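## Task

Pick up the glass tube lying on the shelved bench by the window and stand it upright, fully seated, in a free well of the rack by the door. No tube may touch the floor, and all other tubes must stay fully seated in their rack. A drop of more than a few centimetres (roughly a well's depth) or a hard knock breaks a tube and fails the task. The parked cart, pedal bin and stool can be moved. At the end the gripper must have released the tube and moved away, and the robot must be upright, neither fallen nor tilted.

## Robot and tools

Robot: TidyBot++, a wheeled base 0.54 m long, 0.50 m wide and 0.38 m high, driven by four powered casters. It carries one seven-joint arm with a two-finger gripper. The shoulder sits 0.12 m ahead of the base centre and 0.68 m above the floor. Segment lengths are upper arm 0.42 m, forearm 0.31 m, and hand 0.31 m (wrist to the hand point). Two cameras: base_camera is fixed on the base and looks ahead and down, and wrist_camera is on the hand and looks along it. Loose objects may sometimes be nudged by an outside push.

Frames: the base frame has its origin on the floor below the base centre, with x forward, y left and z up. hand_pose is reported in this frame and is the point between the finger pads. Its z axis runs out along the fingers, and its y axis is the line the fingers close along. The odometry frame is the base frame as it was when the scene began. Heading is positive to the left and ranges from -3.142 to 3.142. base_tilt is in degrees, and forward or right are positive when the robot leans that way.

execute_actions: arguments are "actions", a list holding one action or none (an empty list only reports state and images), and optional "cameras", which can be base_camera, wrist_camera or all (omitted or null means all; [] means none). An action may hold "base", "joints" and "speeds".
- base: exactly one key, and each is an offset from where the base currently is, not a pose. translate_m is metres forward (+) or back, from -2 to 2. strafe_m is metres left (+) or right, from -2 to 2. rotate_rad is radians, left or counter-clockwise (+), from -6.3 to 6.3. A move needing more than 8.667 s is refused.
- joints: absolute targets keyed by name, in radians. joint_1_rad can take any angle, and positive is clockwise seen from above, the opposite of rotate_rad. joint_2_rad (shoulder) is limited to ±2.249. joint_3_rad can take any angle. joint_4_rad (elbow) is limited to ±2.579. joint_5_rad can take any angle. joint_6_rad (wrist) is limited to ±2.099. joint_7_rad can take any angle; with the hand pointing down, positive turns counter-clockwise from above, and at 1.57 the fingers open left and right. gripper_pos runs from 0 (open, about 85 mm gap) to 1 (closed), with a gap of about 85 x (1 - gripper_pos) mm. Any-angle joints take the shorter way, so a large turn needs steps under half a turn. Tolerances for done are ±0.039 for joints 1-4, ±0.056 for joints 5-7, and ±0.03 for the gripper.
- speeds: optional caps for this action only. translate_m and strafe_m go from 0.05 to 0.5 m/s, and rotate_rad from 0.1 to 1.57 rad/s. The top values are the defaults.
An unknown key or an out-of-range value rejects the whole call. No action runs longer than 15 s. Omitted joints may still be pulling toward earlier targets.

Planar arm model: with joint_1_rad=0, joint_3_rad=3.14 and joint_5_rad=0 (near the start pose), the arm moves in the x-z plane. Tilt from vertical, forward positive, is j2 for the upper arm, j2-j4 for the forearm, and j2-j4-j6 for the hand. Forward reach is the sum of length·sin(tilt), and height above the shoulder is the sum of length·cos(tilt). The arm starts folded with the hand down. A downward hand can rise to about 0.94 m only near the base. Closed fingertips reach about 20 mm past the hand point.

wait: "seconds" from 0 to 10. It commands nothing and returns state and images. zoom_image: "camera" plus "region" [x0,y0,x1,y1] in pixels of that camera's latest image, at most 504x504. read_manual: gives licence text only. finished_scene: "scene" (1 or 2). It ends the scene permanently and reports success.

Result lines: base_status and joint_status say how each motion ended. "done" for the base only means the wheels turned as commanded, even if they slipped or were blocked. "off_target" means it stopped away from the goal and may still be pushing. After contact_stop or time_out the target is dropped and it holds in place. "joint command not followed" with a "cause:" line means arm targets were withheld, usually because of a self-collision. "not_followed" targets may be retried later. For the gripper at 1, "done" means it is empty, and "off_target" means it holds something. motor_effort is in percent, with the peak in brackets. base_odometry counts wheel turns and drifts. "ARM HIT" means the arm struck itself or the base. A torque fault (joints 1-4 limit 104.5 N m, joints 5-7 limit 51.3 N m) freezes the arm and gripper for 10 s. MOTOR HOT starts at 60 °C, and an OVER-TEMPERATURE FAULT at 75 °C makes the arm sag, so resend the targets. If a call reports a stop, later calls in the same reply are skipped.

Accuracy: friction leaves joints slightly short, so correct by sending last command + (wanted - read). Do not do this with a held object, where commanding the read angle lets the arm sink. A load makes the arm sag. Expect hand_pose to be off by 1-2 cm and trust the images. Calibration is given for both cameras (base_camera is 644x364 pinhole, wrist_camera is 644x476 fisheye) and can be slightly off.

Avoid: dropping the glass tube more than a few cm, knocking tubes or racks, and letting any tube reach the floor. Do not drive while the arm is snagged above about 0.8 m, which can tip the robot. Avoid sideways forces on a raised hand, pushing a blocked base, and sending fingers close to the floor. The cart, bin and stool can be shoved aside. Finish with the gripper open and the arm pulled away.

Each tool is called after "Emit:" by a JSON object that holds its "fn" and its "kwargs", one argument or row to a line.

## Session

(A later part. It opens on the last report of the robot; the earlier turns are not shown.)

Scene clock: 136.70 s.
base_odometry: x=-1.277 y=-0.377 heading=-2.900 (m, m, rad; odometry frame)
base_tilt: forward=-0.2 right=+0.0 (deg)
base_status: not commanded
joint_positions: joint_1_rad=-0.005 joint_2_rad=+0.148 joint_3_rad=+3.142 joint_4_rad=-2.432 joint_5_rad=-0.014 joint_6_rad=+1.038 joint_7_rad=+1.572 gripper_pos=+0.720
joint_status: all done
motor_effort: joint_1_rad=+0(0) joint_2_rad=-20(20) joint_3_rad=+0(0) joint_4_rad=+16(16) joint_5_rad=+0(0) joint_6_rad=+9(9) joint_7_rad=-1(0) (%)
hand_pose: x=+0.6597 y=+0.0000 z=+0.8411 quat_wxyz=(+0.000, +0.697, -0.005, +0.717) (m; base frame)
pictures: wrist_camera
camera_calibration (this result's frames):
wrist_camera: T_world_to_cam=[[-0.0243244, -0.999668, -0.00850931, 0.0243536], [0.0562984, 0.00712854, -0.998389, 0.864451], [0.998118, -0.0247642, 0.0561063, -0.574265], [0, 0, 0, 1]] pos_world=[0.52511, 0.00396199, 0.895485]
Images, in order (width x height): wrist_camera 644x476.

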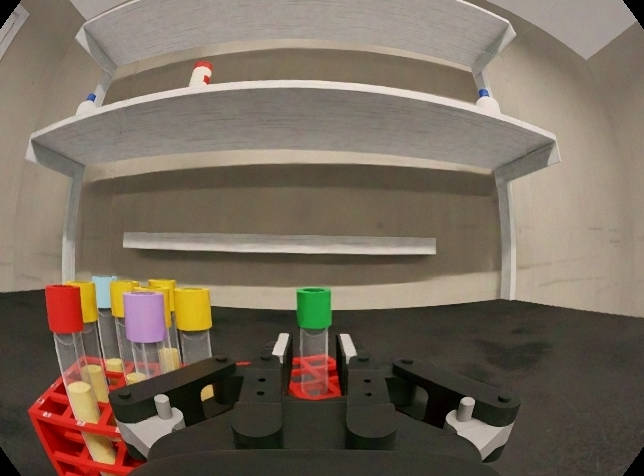

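Stands level with the others. Back off.

Emit:
{"fn": "execute_actions", "kwargs": {
  "actions": [
    {"base":{"translate_m":-0.25},"speeds":{"translate_m":0.15}}
  ],
  "cameras": ["wrist_camera"]
}}

Scene clock: 140.00 s.
base_odometry: x=-1.034 y=-0.317 heading=-2.900 (m, m, rad; odometry frame)
base_tilt: forward=-0.2 right=+0.1 (deg)
base_status: done
joint_positions: joint_1_rad=-0.005 joint_2_rad=+0.153 joint_3_rad=+3.142 joint_4_rad=-2.434 joint_5_rad=-0.014 joint_6_rad=+1.038 joint_7_rad=+1.572 gripper_pos=+0.720
joint_status: not commanded
motor_effort: joint_1_rad=-1(2) joint_2_rad=-20(22) joint_3_rad=+1(1) joint_4_rad=+16(17) joint_5_rad=+0(1) joint_6_rad=+8(9) joint_7_rad=+0(0) (%)
hand_pose: x=+0.6599 y=+0.0000 z=+0.8377 quat_wxyz=(+0.000, +0.699, -0.005, +0.715) (m; base frame)
pictures: wrist_camera
camera_calibration (this result's frames):
wrist_camera: T_world_to_cam=[[-0.0244015, -0.999668, -0.00831821, 0.0242103], [0.0497668, 0.00709567, -0.998736, 0.865629], [0.998463, -0.0247846, 0.0495771, -0.56906], [0, 0, 0, 1]] pos_world=[0.525696, 0.00395615, 0.892948]
Images, in order (width x height): wrist_camera 644x476.

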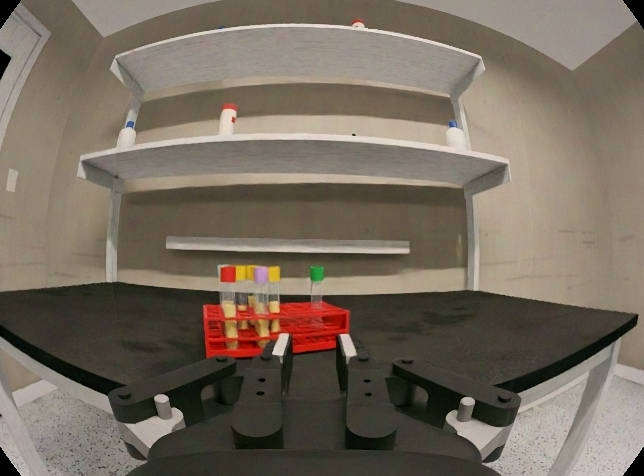

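Emit:
{"fn": "finished_scene", "kwargs": {
  "scene": 1
}}

The scene is finished: the task was done.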